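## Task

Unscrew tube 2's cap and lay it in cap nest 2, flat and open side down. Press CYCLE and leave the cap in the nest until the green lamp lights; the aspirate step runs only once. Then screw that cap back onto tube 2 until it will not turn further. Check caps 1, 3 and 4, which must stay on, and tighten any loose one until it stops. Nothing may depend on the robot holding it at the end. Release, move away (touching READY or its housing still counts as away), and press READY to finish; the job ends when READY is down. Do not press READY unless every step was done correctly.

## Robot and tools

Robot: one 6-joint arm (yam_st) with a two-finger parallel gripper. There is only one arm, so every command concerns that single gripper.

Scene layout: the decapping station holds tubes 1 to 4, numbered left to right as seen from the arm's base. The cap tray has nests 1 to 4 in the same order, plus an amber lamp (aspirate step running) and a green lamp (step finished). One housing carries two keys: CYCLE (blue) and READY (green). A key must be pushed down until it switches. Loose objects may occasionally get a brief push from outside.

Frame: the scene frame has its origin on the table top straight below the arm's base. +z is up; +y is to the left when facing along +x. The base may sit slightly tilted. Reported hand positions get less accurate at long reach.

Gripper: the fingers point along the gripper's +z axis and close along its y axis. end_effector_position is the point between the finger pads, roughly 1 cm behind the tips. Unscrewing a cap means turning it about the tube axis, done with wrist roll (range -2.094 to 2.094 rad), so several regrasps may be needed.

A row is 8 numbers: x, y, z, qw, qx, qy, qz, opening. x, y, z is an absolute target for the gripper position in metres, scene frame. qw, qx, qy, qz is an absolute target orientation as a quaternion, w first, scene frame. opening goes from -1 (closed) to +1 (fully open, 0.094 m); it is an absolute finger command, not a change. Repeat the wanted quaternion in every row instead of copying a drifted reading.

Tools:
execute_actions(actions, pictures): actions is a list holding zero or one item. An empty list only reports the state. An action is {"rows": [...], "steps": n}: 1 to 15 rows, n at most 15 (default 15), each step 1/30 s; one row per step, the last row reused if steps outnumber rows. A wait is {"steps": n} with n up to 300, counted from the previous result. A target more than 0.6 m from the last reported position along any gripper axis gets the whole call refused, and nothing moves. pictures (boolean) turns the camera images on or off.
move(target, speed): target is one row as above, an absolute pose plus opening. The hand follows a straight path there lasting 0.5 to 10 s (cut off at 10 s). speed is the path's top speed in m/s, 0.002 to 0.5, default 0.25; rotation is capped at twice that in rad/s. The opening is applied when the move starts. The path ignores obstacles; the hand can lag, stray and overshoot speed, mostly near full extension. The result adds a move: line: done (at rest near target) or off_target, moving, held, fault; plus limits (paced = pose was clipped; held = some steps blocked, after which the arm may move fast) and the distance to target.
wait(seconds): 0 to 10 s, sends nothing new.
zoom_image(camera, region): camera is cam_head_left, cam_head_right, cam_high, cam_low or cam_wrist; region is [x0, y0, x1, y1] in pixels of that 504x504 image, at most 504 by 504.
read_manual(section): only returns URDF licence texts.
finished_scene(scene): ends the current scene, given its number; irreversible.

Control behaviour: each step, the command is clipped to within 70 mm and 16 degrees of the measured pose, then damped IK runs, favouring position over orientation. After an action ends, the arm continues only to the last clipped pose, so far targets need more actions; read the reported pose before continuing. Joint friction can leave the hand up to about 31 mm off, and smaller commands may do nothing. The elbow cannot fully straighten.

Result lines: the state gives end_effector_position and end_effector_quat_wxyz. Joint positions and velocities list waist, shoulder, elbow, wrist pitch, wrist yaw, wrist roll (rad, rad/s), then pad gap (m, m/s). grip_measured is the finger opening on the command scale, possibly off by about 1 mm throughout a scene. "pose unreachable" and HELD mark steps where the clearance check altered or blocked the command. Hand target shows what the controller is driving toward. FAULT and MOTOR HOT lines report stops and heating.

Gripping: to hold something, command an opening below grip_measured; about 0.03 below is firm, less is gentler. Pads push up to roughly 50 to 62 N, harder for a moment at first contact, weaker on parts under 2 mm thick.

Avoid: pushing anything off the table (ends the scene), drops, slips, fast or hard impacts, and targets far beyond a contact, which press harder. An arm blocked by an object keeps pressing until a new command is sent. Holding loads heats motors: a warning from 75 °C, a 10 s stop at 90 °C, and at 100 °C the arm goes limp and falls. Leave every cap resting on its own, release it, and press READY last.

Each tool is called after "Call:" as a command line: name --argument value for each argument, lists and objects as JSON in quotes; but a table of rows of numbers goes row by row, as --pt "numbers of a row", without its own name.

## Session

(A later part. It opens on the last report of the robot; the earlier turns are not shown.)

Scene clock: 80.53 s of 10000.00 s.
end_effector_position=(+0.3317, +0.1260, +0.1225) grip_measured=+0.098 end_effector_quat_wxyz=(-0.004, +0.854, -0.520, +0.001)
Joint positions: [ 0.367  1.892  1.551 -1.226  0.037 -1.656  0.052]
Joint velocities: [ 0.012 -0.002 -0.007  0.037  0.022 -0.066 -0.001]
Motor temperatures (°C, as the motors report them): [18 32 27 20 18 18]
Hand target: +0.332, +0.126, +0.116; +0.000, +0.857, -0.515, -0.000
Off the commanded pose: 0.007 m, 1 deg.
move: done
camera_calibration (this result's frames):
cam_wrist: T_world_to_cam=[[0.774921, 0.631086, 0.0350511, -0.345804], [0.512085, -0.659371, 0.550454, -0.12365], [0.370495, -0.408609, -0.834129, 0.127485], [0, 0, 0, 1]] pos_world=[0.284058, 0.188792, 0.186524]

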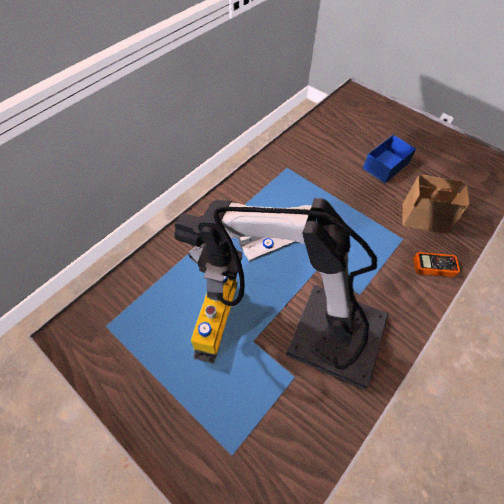

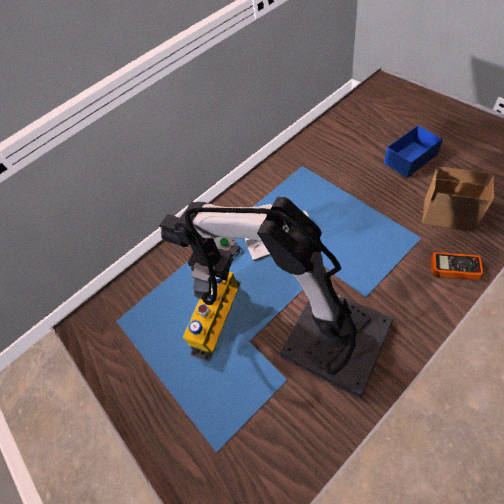

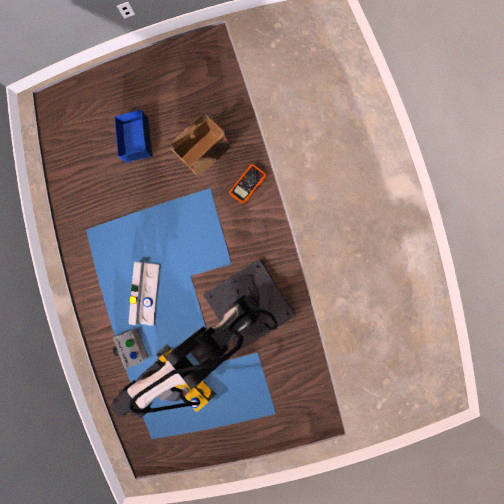

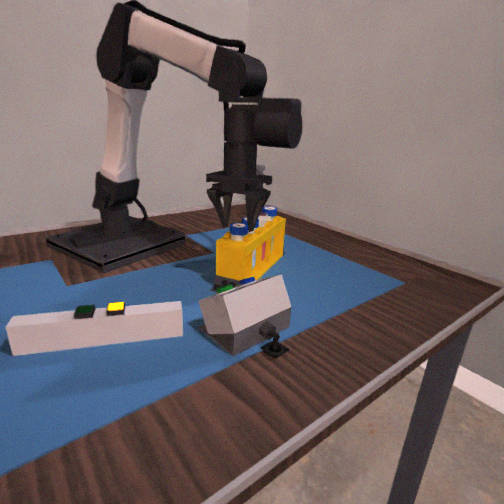

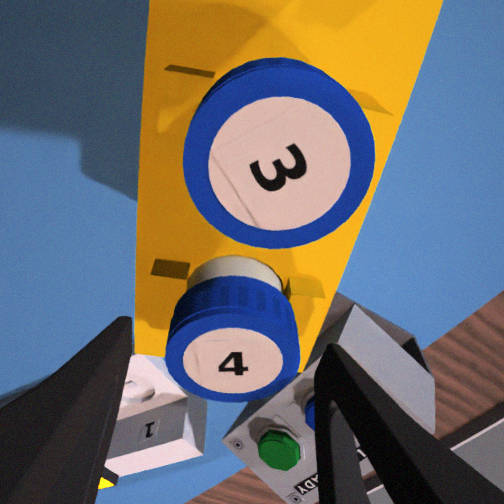

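Call:
move --target '[0.332,0.130,0.110,0,-0.857,0.515,0,0.1]' --speed 0.03

Call:
execute_actions --actions '[{"rows":[[0.332,0.128,0.114,0,-0.857,0.515,0,-0.34]],"steps":10}]' --pictures false

Call:
move --target '[0.332,0.128,0.114,0,-0.6293,0.7771,0,-0.34]' --speed 0.3

Scene clock: 82.33 s of 10000.00 s.
end_effector_position=(+0.3331, +0.1268, +0.1194) grip_measured=+0.098 end_effector_quat_wxyz=(-0.007, +0.854, -0.520, +0.003)
Joint positions: [ 0.367  1.892  1.538 -1.206  0.037 -1.656  0.052]
Joint velocities: [-0.027  0.017  0.002 -0.037 -0.081  0.022  0.002]
Motor temperatures (°C, as the motors report them): [18 32 27 20 18 18]
Hand target: +0.332, +0.130, +0.110; +0.000, +0.857, -0.515, +0.000
Off the commanded pose: 0.010 m, 1 deg.
move: done
camera_calibration (this result's frames):
cam_wrist: T_world_to_cam=[[0.774601, 0.631031, 0.0423464, -0.347982], [0.508248, -0.660935, 0.552132, -0.120948], [0.3764, -0.40616, -0.832681, 0.122273], [0, 0, 0, 1]] pos_world=[0.284995, 0.18931, 0.183329]

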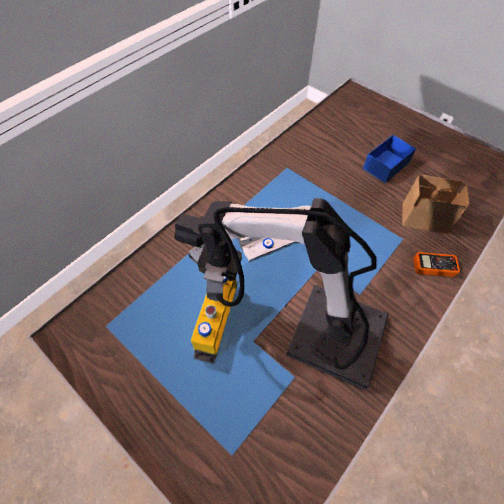

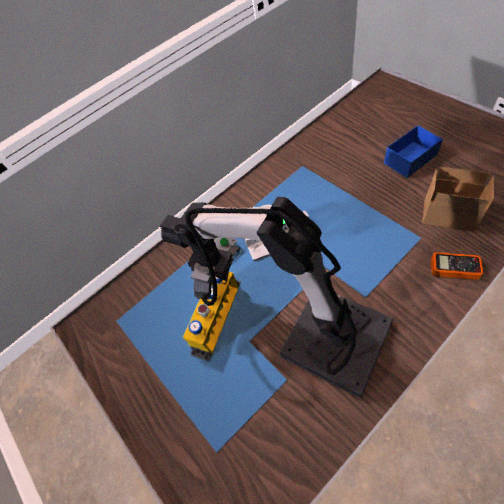

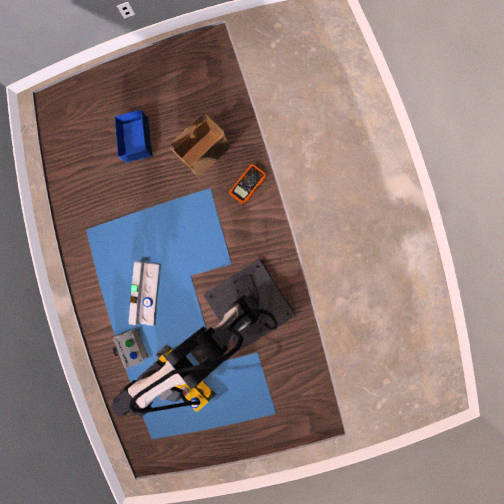

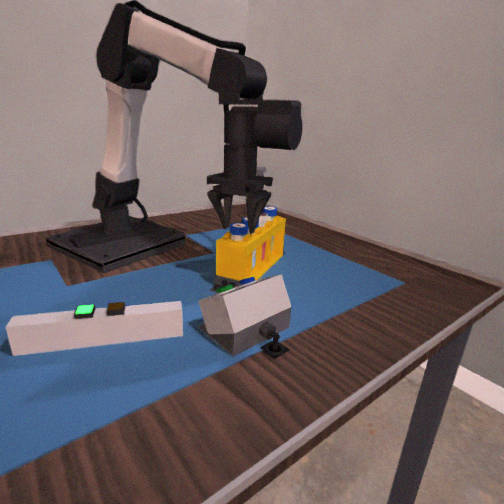

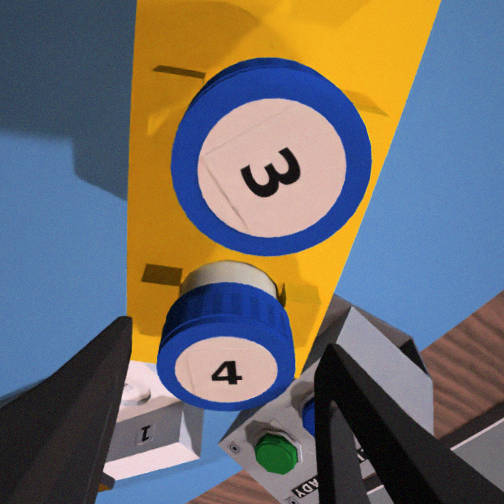

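Scene clock: 82.67 s of 10000.00 s.
end_effector_position=(+0.3326, +0.1265, +0.1194) grip_measured=-0.312 end_effector_quat_wxyz=(-0.006, +0.854, -0.520, +0.002)
Joint positions: [ 0.367  1.892  1.538 -1.209  0.037 -1.657  0.032]
Joint velocities: [ 0.017 -0.017  0.002  0.051  0.007  0.081  0.   ]
Motor temperatures (°C, as the motors report them): [18 32 27 20 18 18]
Hand target: +0.332, +0.128, +0.114; +0.000, +0.857, -0.515, -0.000
Off the commanded pose: 0.006 m, 1 deg.
Steps of this call (steps 1 to 10: all 10 steps of this action). Readings (end_effector_position):
1: (+0.3331, +0.1268, +0.1194)
2: (+0.3330, +0.1267, +0.1194)
4: (+0.3326, +0.1265, +0.1194)
8: (+0.3326, +0.1265, +0.1194)
10: the state above

Scene clock: 84.60 s of 10000.00 s.
end_effector_position=(+0.3314, +0.1234, +0.1194) grip_measured=-0.315 end_effector_quat_wxyz=(-0.001, -0.668, +0.744, -0.007)
Joint positions: [ 0.368  1.892  1.538 -1.218  0.053 -1.07   0.032]
Joint velocities: [-0.007  0.002 -0.002  0.007  0.007  0.007  0.   ]
Motor temperatures (°C, as the motors report them): [18 32 27 20 18 18]
Hand target: +0.332, +0.128, +0.114; -0.000, -0.631, +0.776, +0.001
Off the commanded pose: 0.007 m, 6 deg.
move: off_target
camera_calibration (this result's frames):
cam_wrist: T_world_to_cam=[[0.994482, 0.0993285, 0.0337651, -0.350731], [0.0633949, -0.825405, 0.56097, 0.0443931], [0.0835902, -0.555734, -0.827147, 0.23641], [0, 0, 0, 1]] pos_world=[0.32622, 0.202861, 0.182485]

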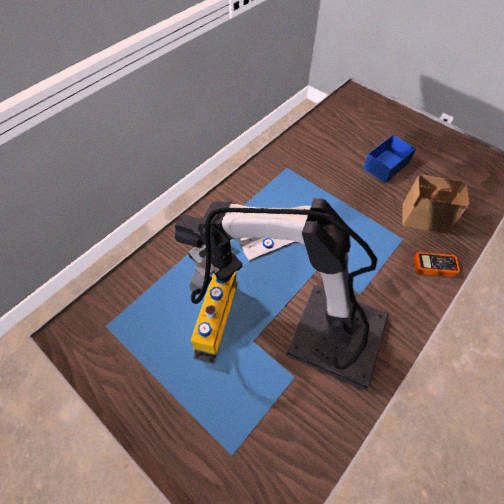

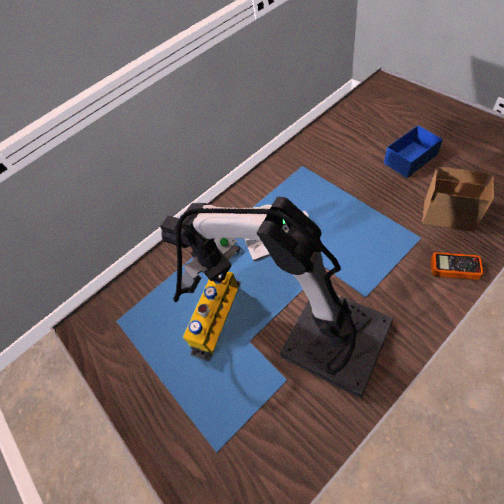

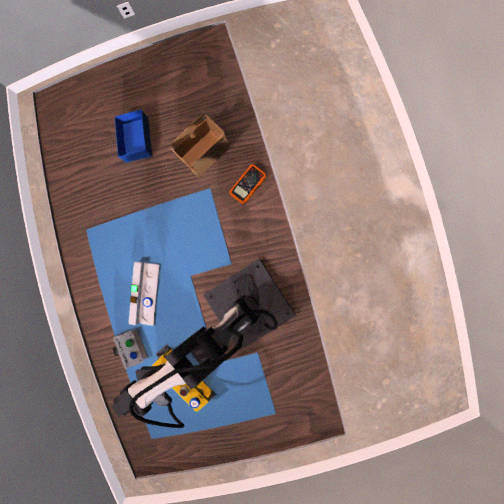

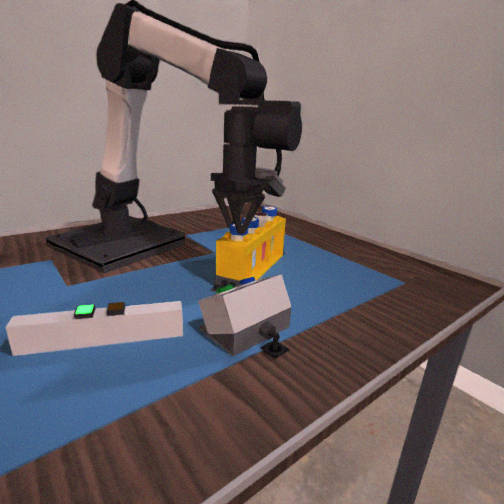

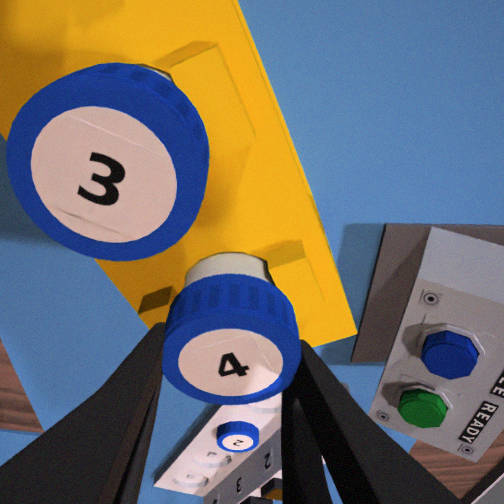

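Call:
execute_actions --actions '[{"rows":[[0.3314,0.1234,0.1194,0,-0.668,0.744,0,0.0],[0.3314,0.1234,0.1194,0,-0.668,0.744,0,0.0],[0.3314,0.1234,0.1194,0,-0.668,0.744,0,0.0],[0.3314,0.1234,0.1194,0,-0.668,0.744,0,0.0],[0.3314,0.125,0.13,0,-0.668,0.744,0,0.0],[0.3314,0.125,0.14,0,-0.668,0.744,0,0.0],[0.3314,0.125,0.15,0,-0.668,0.744,0,0.0],[0.3314,0.125,0.155,0,-0.668,0.744,0,0.0]],"steps":15}]' --pictures false

Call:
move --target '[0.3065,0.1755,0.15,0,-0.9063,0.4226,0,0.1]' --speed 0.3

Call:
move --target '[0.3065,0.1755,0.114,0,-0.9063,0.4226,0,0.1]' --speed 0.06

Scene clock: 86.80 s of 10000.00 s.
end_effector_position=(+0.3376, +0.1253, +0.1520) grip_measured=-0.002 end_effector_quat_wxyz=(+0.009, -0.667, +0.745, -0.008)
Joint positions: [ 0.368  1.893  1.668 -1.328  0.049 -1.07   0.047]
Joint velocities: [-0.007 -0.002 -0.022 -0.227  0.007 -0.037  0.   ]
Motor temperatures (°C, as the motors report them): [18 32 27 20 18 18]
Hand target: +0.332, +0.125, +0.155; +0.000, -0.668, +0.744, -0.000
Off the commanded pose: 0.007 m, 1 deg.
Steps of this call (steps 1 to 51: nothing new was sent; steps 52 to 66: all 15 steps of this action). Readings (end_effector_position):
52: (+0.3313, +0.1234, +0.1194)
53: (+0.3312, +0.1235, +0.1194)
55: (+0.3311, +0.1237, +0.1194)
59: (+0.3339, +0.1243, +0.1348)
66: the state above

Scene clock: 89.07 s of 10000.00 s.
end_effector_position=(+0.3089, +0.1730, +0.1541) grip_measured=+0.098 end_effector_quat_wxyz=(-0.001, +0.902, -0.431, +0.006)
Joint positions: [ 0.524  1.893  1.668 -1.349  0.049 -1.702  0.052]
Joint velocities: [-0.017 -0.027  0.017 -0.066 -0.022 -0.022 -0.   ]
Motor temperatures (°C, as the motors report them): [18 32 27 19 18 18]
Hand target: +0.306, +0.175, +0.150; +0.001, +0.906, -0.423, +0.000
Off the commanded pose: 0.005 m, 1 deg.
move: done
camera_calibration (this result's frames):
cam_wrist: T_world_to_cam=[[0.631858, 0.774467, 0.0309254, -0.338825], [0.630297, -0.536637, 0.561022, -0.157757], [0.451089, -0.334994, -0.827223, 0.142842], [0, 0, 0, 1]] pos_world=[0.249089, 0.225601, 0.217146]

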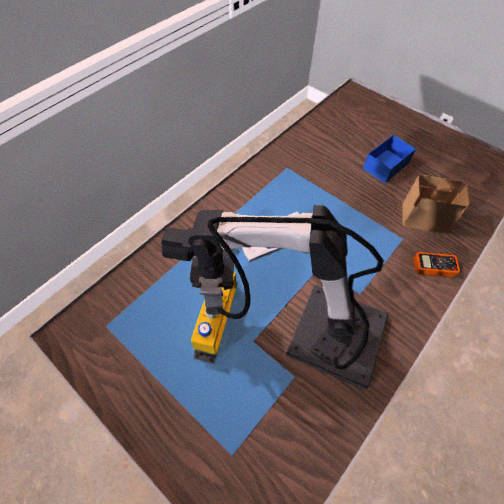

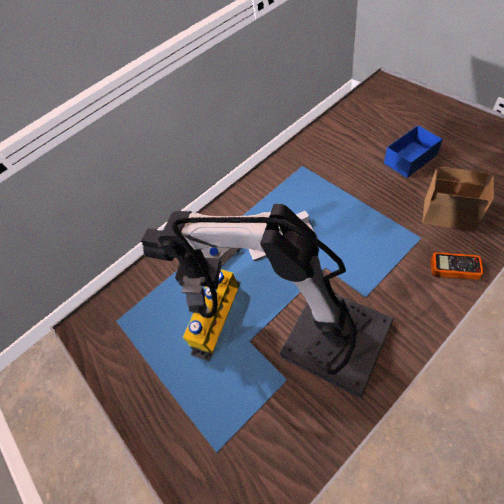

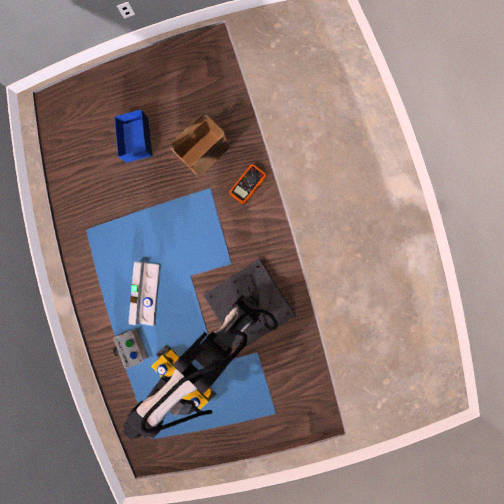

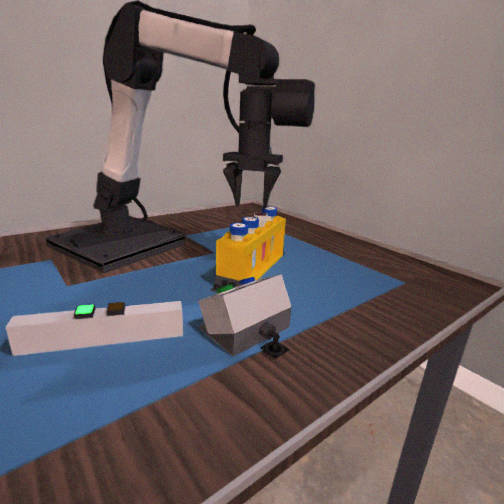

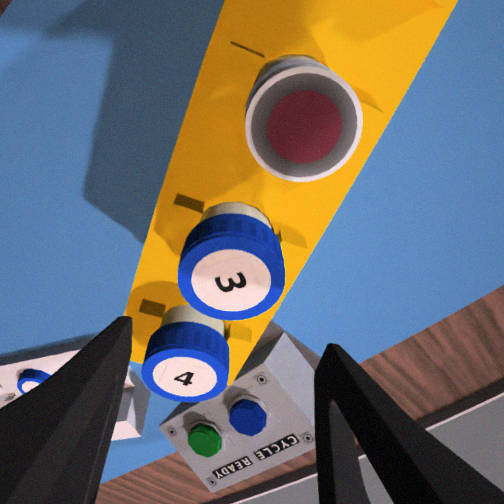

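Scene clock: 90.20 s of 10000.00 s.
end_effector_position=(+0.3070, +0.1734, +0.1205) grip_measured=+0.098 end_effector_quat_wxyz=(-0.001, +0.904, -0.428, +0.006)
Joint positions: [ 0.524  1.893  1.535 -1.216  0.049 -1.71   0.052]
Joint velocities: [-0.002 -0.022  0.002 -0.007  0.022  0.066 -0.   ]
Motor temperatures (°C, as the motors report them): [18 32 27 19 18 18]
Hand target: +0.306, +0.175, +0.114; +0.000, +0.906, -0.423, +0.000
Off the commanded pose: 0.007 m, 1 deg.
move: done
camera_calibration (this result's frames):
cam_wrist: T_world_to_cam=[[0.625338, 0.779745, 0.0308301, -0.335839], [0.634797, -0.531276, 0.561052, -0.139834], [0.453857, -0.331276, -0.827206, 0.114524], [0, 0, 0, 1]] pos_world=[0.246802, 0.225517, 0.183543]

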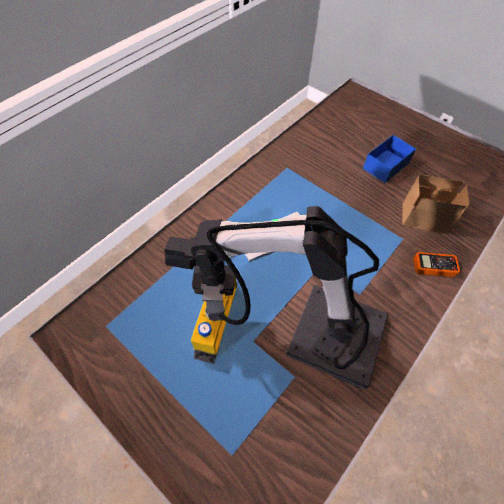

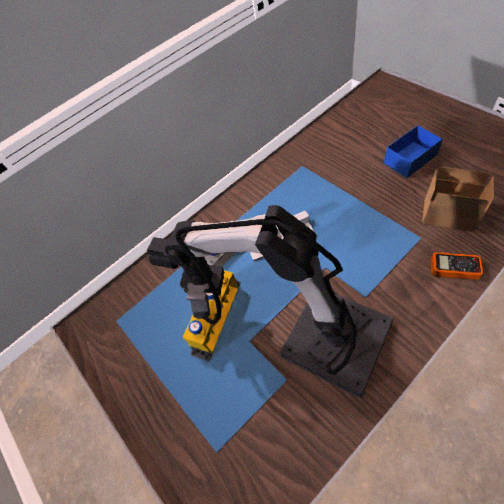

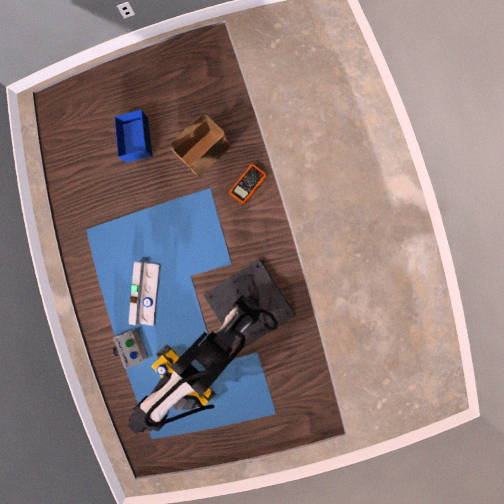

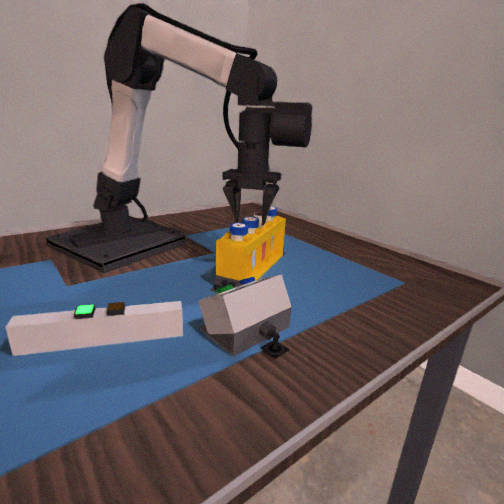

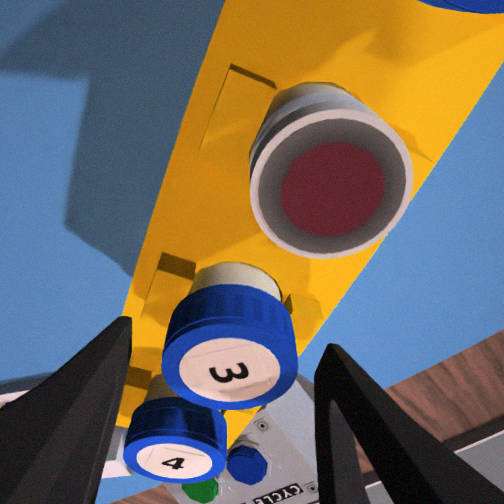

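Turn to φ=280.

Call:
execute_actions --actions '[{"rows":[[0.307,0.174,0.116,0,-0.9063,0.4226,0,-0.35]],"steps":10}]' --pictures false

Call:
move --target '[0.307,0.174,0.116,0,-0.766,0.6428,0,-0.35]' --speed 0.3

Scene clock: 91.40 s of 10000.00 s.
end_effector_position=(+0.3073, +0.1737, +0.1205) grip_measured=-0.319 end_effector_quat_wxyz=(-0.001, +0.904, -0.427, +0.006)
Joint positions: [ 0.524  1.893  1.535 -1.214  0.048 -1.712  0.032]
Joint velocities: [-0.012 -0.002 -0.007  0.081 -0.007  0.022  0.   ]
Motor temperatures (°C, as the motors report them): [18 32 27 19 18 18]
Hand target: +0.307, +0.174, +0.116; -0.000, +0.906, -0.423, -0.000
Off the commanded pose: 0.005 m, 1 deg.
Steps of this call (steps 1 to 26: nothing new was sent; steps 27 to 36: all 10 steps of this action). Readings (end_effector_position):
27: (+0.3073, +0.1736, +0.1205)
28: (+0.3073, +0.1737, +0.1205)
30: (+0.3073, +0.1737, +0.1205)
34: (+0.3073, +0.1737, +0.1205)
36: the state above

Scene clock: 93.07 s of 10000.00 s.
end_effector_position=(+0.3074, +0.1734, +0.1205) grip_measured=-0.319 end_effector_quat_wxyz=(-0.002, +0.804, -0.594, +0.007)
Joint positions: [ 0.524  1.893  1.535 -1.215  0.05  -1.321  0.032]
Joint velocities: [-0.017 -0.007  0.007  0.022  0.007 -0.051 -0.   ]
Motor temperatures (°C, as the motors report them): [18 32 27 19 18 18]
Hand target: +0.307, +0.174, +0.116; -0.000, +0.768, -0.641, -0.001
Off the commanded pose: 0.005 m, 7 deg.
move: off_target
camera_calibration (this result's frames):
cam_wrist: T_world_to_cam=[[0.874086, 0.484431, 0.0360561, -0.361914], [0.383729, -0.734082, 0.560246, -0.0276839], [0.297869, -0.475867, -0.827541, 0.187388], [0, 0, 0, 1]] pos_world=[0.27115, 0.244172, 0.183631]

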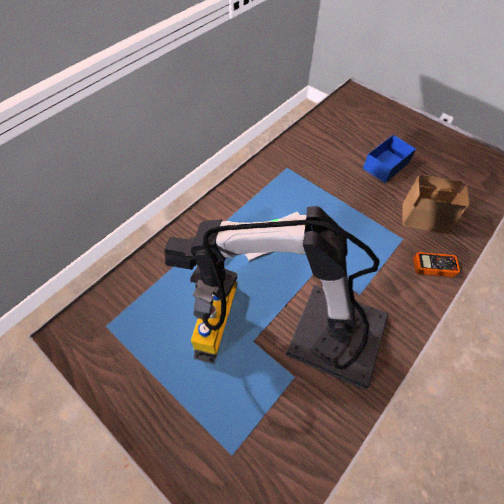

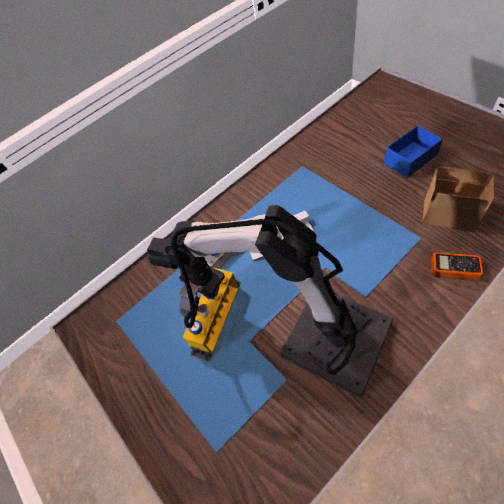

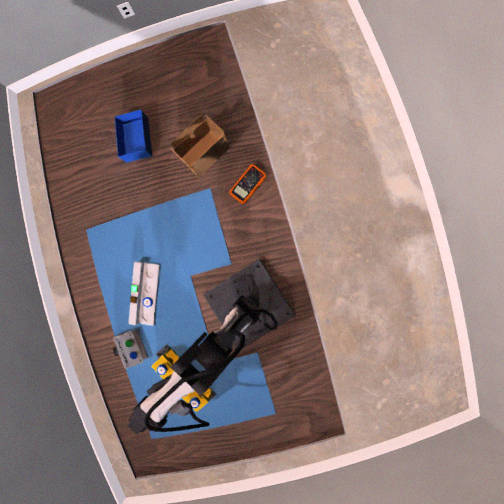

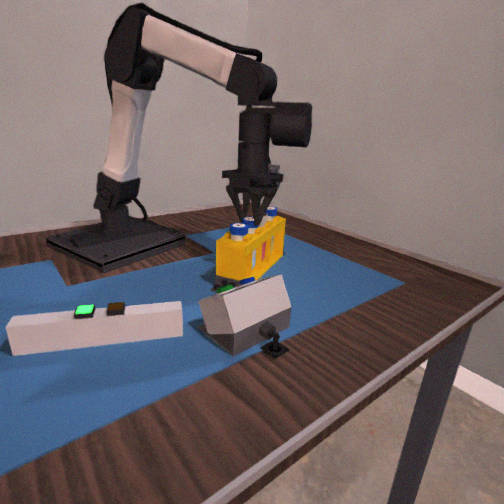

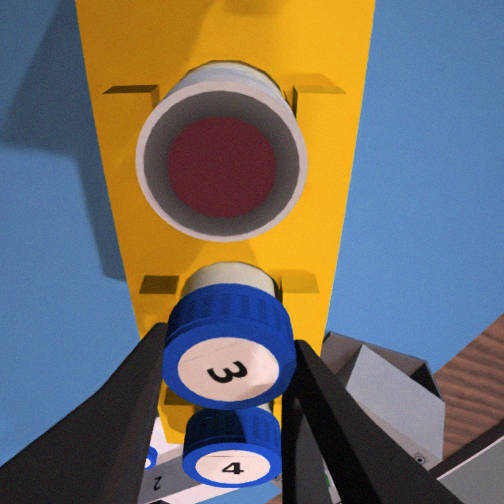

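Call:
execute_actions --actions '[{"rows":[[0.3074,0.1734,0.1205,0,-0.804,0.594,0,0.1]],"steps":6}]' --pictures false

Call:
move --target '[0.3074,0.1734,0.155,0,-0.804,0.594,0,0.1]' --speed 0.1

Call:
move --target '[0.2565,0.268,0.15,0,-0.9397,0.342,0,0.1]' --speed 0.3

Call:
move --target '[0.2565,0.268,0.115,0,-0.9397,0.342,0,0.1]' --speed 0.06

Scene clock: 94.33 s of 10000.00 s.
end_effector_position=(+0.3071, +0.1735, +0.1205) grip_measured=+0.097 end_effector_quat_wxyz=(-0.002, +0.805, -0.593, +0.006)
Joint positions: [ 0.524  1.893  1.535 -1.215  0.048 -1.324  0.052]
Joint velocities: [-0.012 -0.002 -0.012  0.007  0.022 -0.037 -0.001]
Motor temperatures (°C, as the motors report them): [18 32 27 19 18 18]
Hand target: +0.307, +0.173, +0.121; -0.000, +0.804, -0.594, -0.000
Off the commanded pose: 0.000 m, 1 deg.
Steps of this call (steps 1 to 32: nothing new was sent; steps 33 to 38: all 6 steps of this action). Readings (end_effector_position):
33: (+0.3072, +0.1734, +0.1205)
34: (+0.3072, +0.1734, +0.1205)
36: (+0.3071, +0.1735, +0.1205)
38: the state above

Scene clock: 95.53 s of 10000.00 s.
end_effector_position=(+0.3079, +0.1726, +0.1526) grip_measured=+0.098 end_effector_quat_wxyz=(+0.000, +0.805, -0.593, +0.005)
Joint positions: [ 0.524  1.893  1.662 -1.348  0.048 -1.324  0.052]
Joint velocities: [ 0.022  0.007  0.002 -0.037  0.022 -0.007  0.001]
Motor temperatures (°C, as the motors report them): [18 32 28 19 18 18]
Hand target: +0.308, +0.174, +0.155; -0.000, +0.804, -0.594, +0.000
Off the commanded pose: 0.003 m, 1 deg.
move: done
camera_calibration (this result's frames):
cam_wrist: T_world_to_cam=[[0.873056, 0.486682, 0.0302467, -0.362287], [0.388874, -0.732338, 0.55898, -0.0480992], [0.294196, -0.476258, -0.828629, 0.214754], [0, 0, 0, 1]] pos_world=[0.271821, 0.243372, 0.215796]

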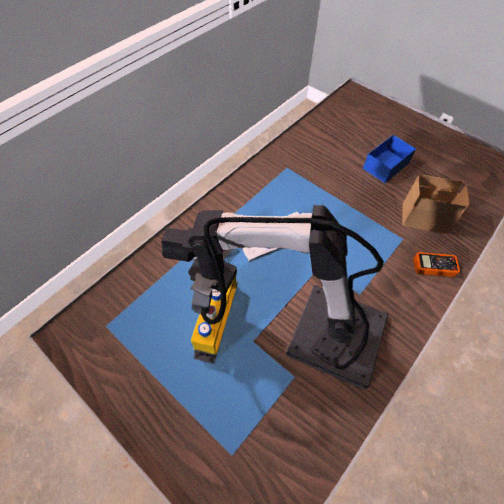

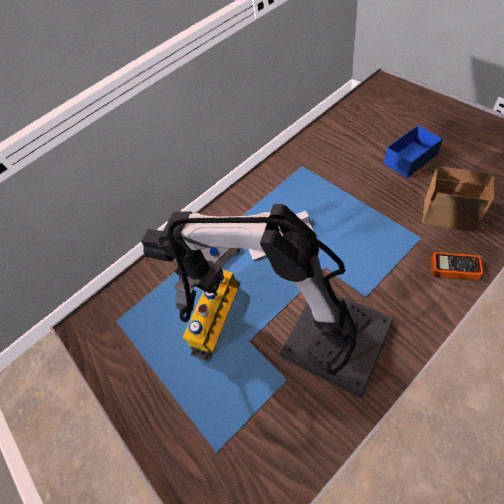

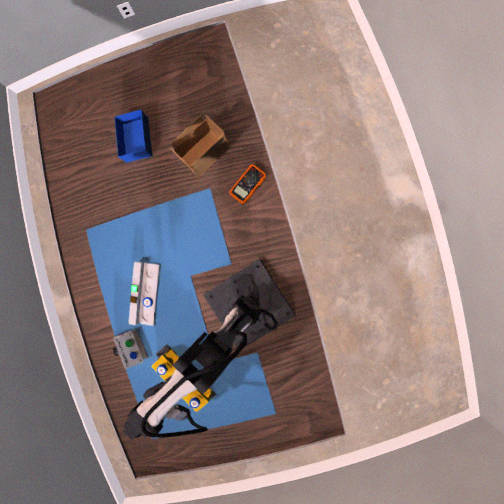

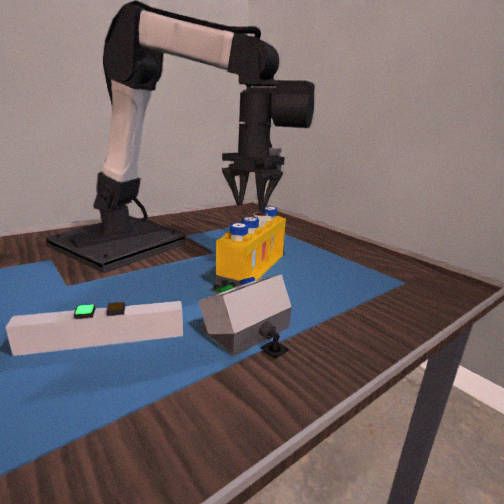

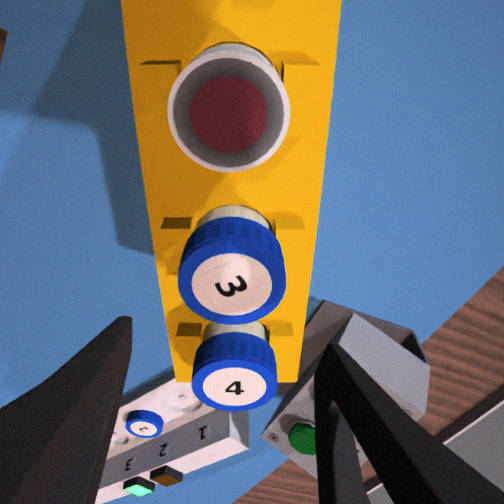

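Scene clock: 97.00 s of 10000.00 s.
end_effector_position=(+0.2556, +0.2655, +0.1500) grip_measured=+0.098 end_effector_quat_wxyz=(-0.002, +0.937, -0.349, +0.006)
Joint positions: [ 0.812  1.967  1.737 -1.354  0.044 -1.593  0.052]
Joint velocities: [ 0.002  0.007 -0.012  0.051  0.066 -0.007 -0.   ]
Motor temperatures (°C, as the motors report them): [18 32 28 19 18 18]
Hand target: +0.255, +0.268, +0.150; +0.001, +0.940, -0.342, +0.001
Off the commanded pose: 0.003 m, 1 deg.
move: done
camera_calibration (this result's frames):
cam_wrist: T_world_to_cam=[[0.483776, 0.874583, 0.0326358, -0.365666], [0.715763, -0.416833, 0.560297, -0.125751], [0.50363, -0.247699, -0.827648, 0.157926], [0, 0, 0, 1]] pos_world=[0.187373, 0.306506, 0.213099]

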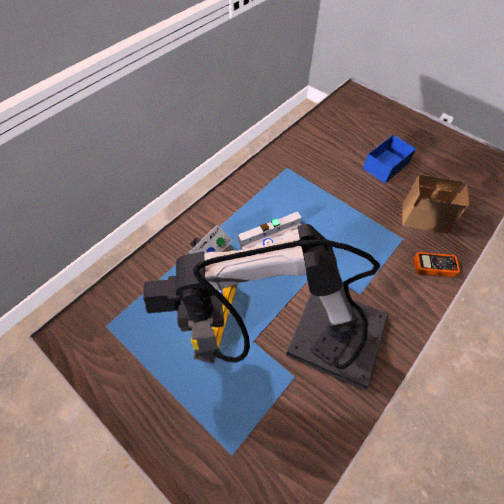

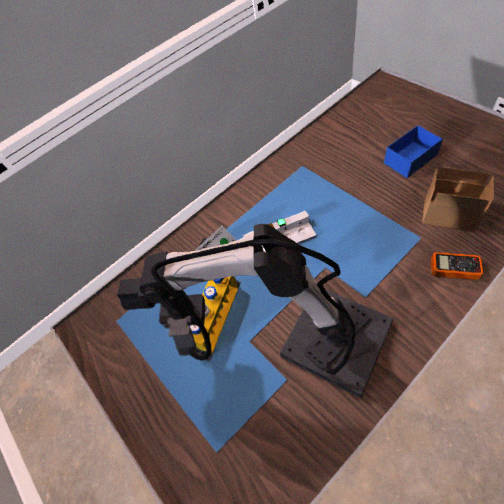

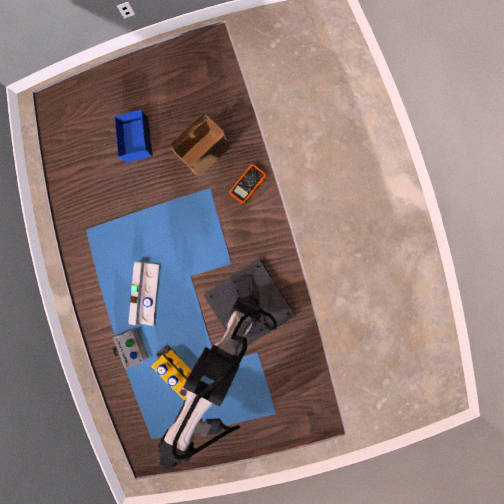

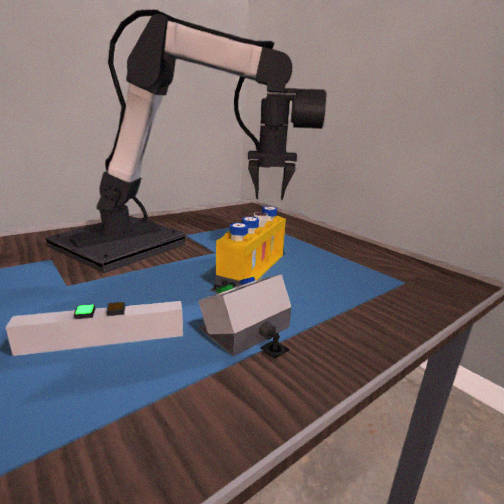

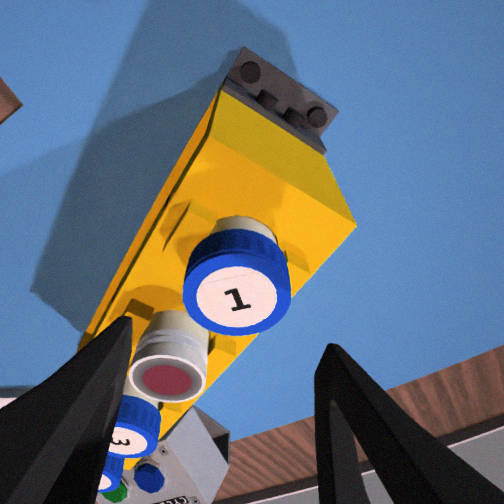

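Scene clock: 98.03 s of 10000.00 s.
end_effector_position=(+0.2562, +0.2675, +0.1252) grip_measured=+0.098 end_effector_quat_wxyz=(-0.006, +0.939, -0.345, +0.007)
Joint positions: [ 0.812  1.967  1.638 -1.246  0.044 -1.601  0.052]
Joint velocities: [-0.007 -0.002 -0.007  0.007 -0.007  0.007 -0.001]
Motor temperatures (°C, as the motors report them): [18 32 28 19 18 18]
Hand target: +0.256, +0.267, +0.115; -0.000, +0.940, -0.342, +0.000
Off the commanded pose: 0.010 m, 1 deg.
move: done
camera_calibration (this result's frames):
cam_wrist: T_world_to_cam=[[0.476138, 0.878377, 0.0417997, -0.367104], [0.715672, -0.414685, 0.562006, -0.112267], [0.510986, -0.237677, -0.826077, 0.132837], [0, 0, 0, 1]] pos_world=[0.18726, 0.307473, 0.188173]

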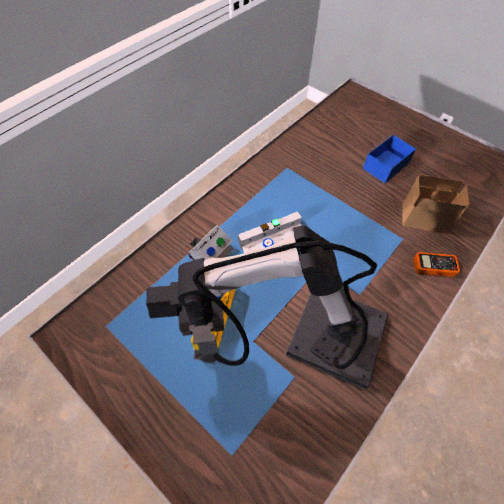

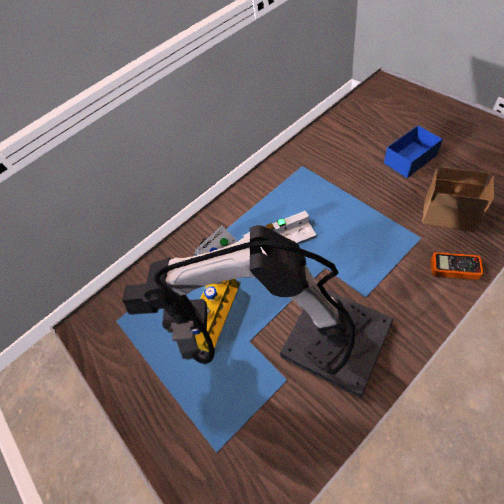

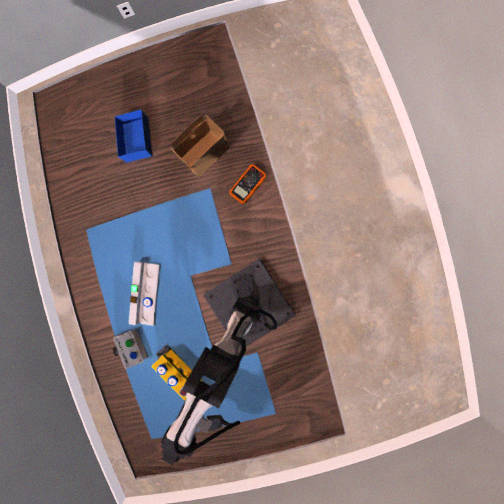

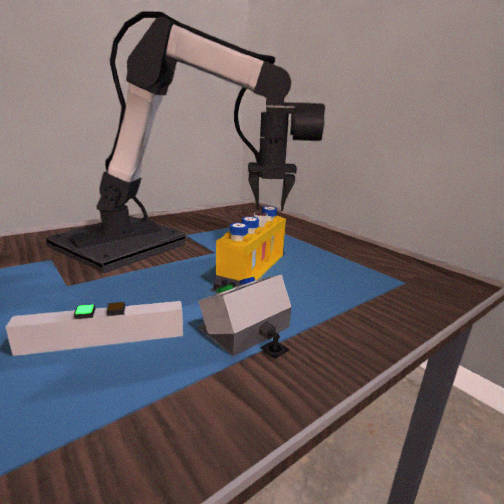

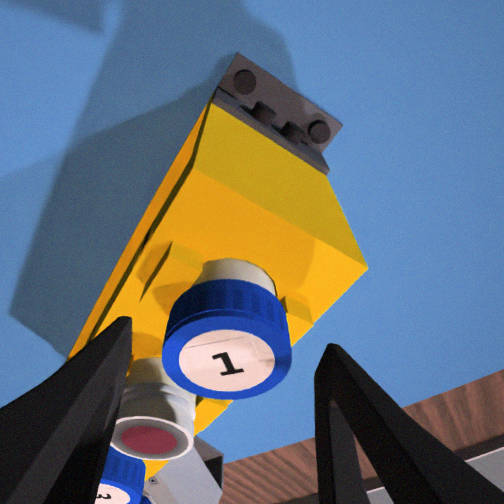

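Call:
execute_actions --actions '[{"rows":[[0.2575,0.2663,0.109,0,-0.9397,0.342,0,0.1]],"steps":12}]' --pictures false

Call:
execute_actions --actions '[{"rows":[[0.2575,0.2663,0.114,0,-0.9397,0.342,0,-0.35]],"steps":10}]' --pictures false

Call:
move --target '[0.2575,0.2663,0.114,0,-0.8192,0.5736,0,-0.35]' --speed 0.3

Scene clock: 99.90 s of 10000.00 s.
end_effector_position=(+0.2557, +0.2674, +0.1163) grip_measured=+0.098 end_effector_quat_wxyz=(-0.002, +0.940, -0.342, +0.006)
Joint positions: [ 0.812  1.977  1.617 -1.223  0.044 -1.607  0.052]
Joint velocities: [ 0.007 -0.007 -0.022 -0.007 -0.081 -0.007 -0.001]
Motor temperatures (°C, as the motors report them): [18 32 28 19 18 18]
Hand target: +0.257, +0.266, +0.109; +0.000, +0.940, -0.342, +0.000
Off the commanded pose: 0.008 m, 1 deg.
Steps of this call (steps 1 to 44: nothing new was sent; steps 45 to 56: all 12 steps of this action). Readings (end_effector_position):
45: (+0.2565, +0.2679, +0.1243)
46: (+0.2564, +0.2678, +0.1231)
48: (+0.2554, +0.2669, +0.1197)
52: (+0.2552, +0.2668, +0.1163)
56: the state above

Scene clock: 100.23 s of 10000.00 s.
end_effector_position=(+0.2558, +0.2675, +0.1163) grip_measured=-0.312 end_effector_quat_wxyz=(-0.003, +0.940, -0.342, +0.006)
Joint positions: [ 0.812  1.977  1.617 -1.223  0.044 -1.607  0.032]
Joint velocities: [ 0.002 -0.012 -0.002 -0.007  0.007  0.051 -0.001]
Motor temperatures (°C, as the motors report them): [18 32 28 19 18 18]
Hand target: +0.257, +0.266, +0.114; -0.000, +0.940, -0.342, +0.000
Off the commanded pose: 0.003 m, 1 deg.
Steps of this call (steps 1 to 10: all 10 steps of this action). Readings (end_effector_position):
1: (+0.2557, +0.2674, +0.1163)
2: (+0.2557, +0.2674, +0.1163)
4: (+0.2558, +0.2675, +0.1163)
8: (+0.2558, +0.2675, +0.1163)
10: the state above

Scene clock: 101.80 s of 10000.00 s.
end_effector_position=(+0.2562, +0.2682, +0.1163) grip_measured=-0.312 end_effector_quat_wxyz=(-0.005, +0.858, -0.513, +0.005)
Joint positions: [ 0.812  1.977  1.617 -1.219  0.043 -1.229  0.032]
Joint velocities: [-0.002  0.017  0.002  0.007 -0.081 -0.022 -0.   ]
Motor temperatures (°C, as the motors report them): [18 32 28 19 18 18]
Hand target: +0.257, +0.266, +0.114; -0.001, +0.821, -0.571, -0.001
Off the commanded pose: 0.003 m, 8 deg.
move: off_target
camera_calibration (this result's frames):
cam_wrist: T_world_to_cam=[[0.763355, 0.644713, 0.0404288, -0.378134], [0.518584, -0.648928, 0.556743, 0.00696751], [0.385175, -0.404027, -0.8297, 0.202875], [0, 0, 0, 1]] pos_world=[0.206895, 0.330276, 0.179734]

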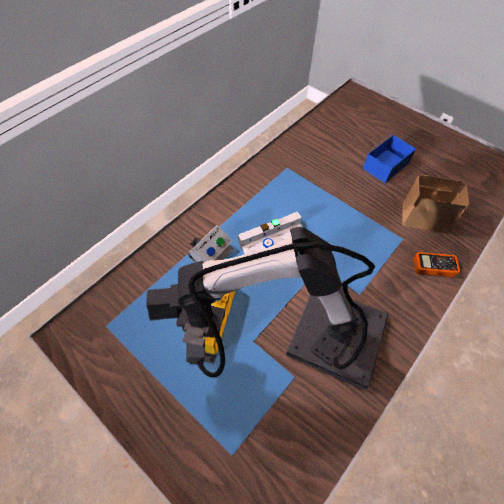

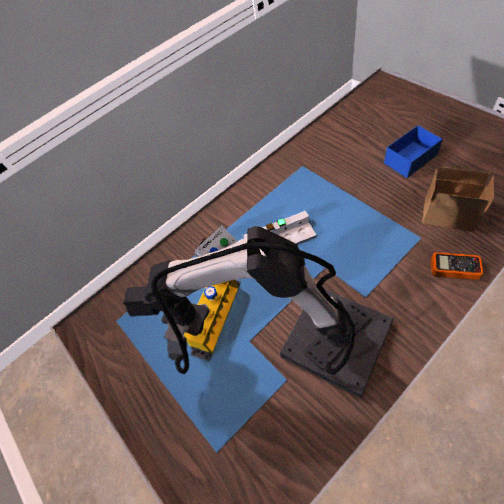

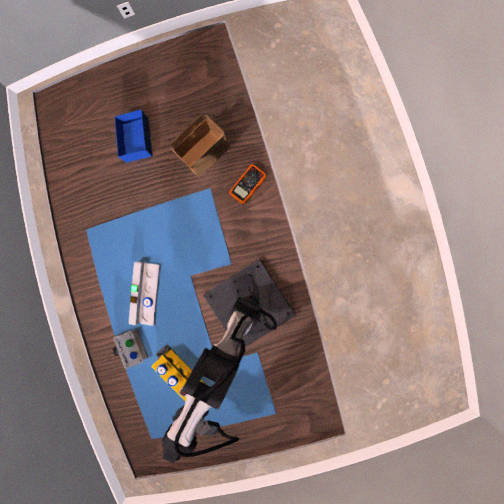

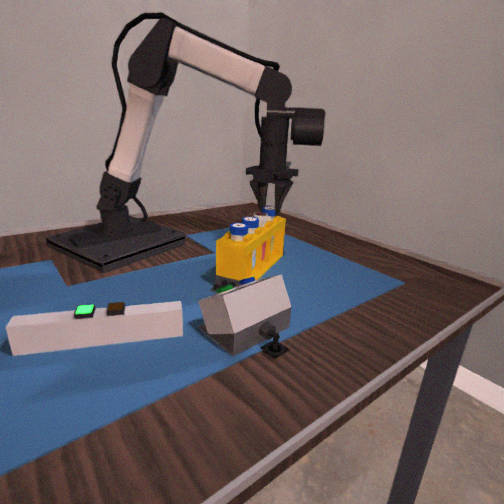

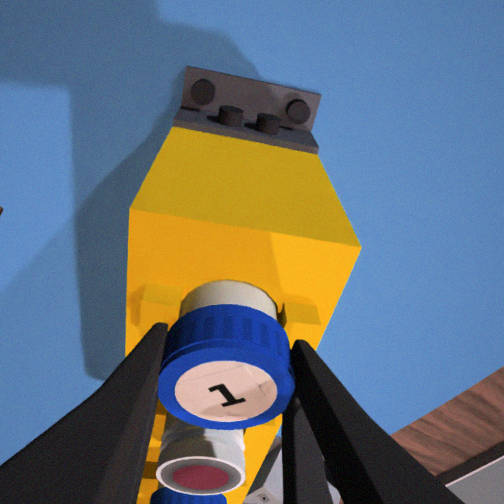

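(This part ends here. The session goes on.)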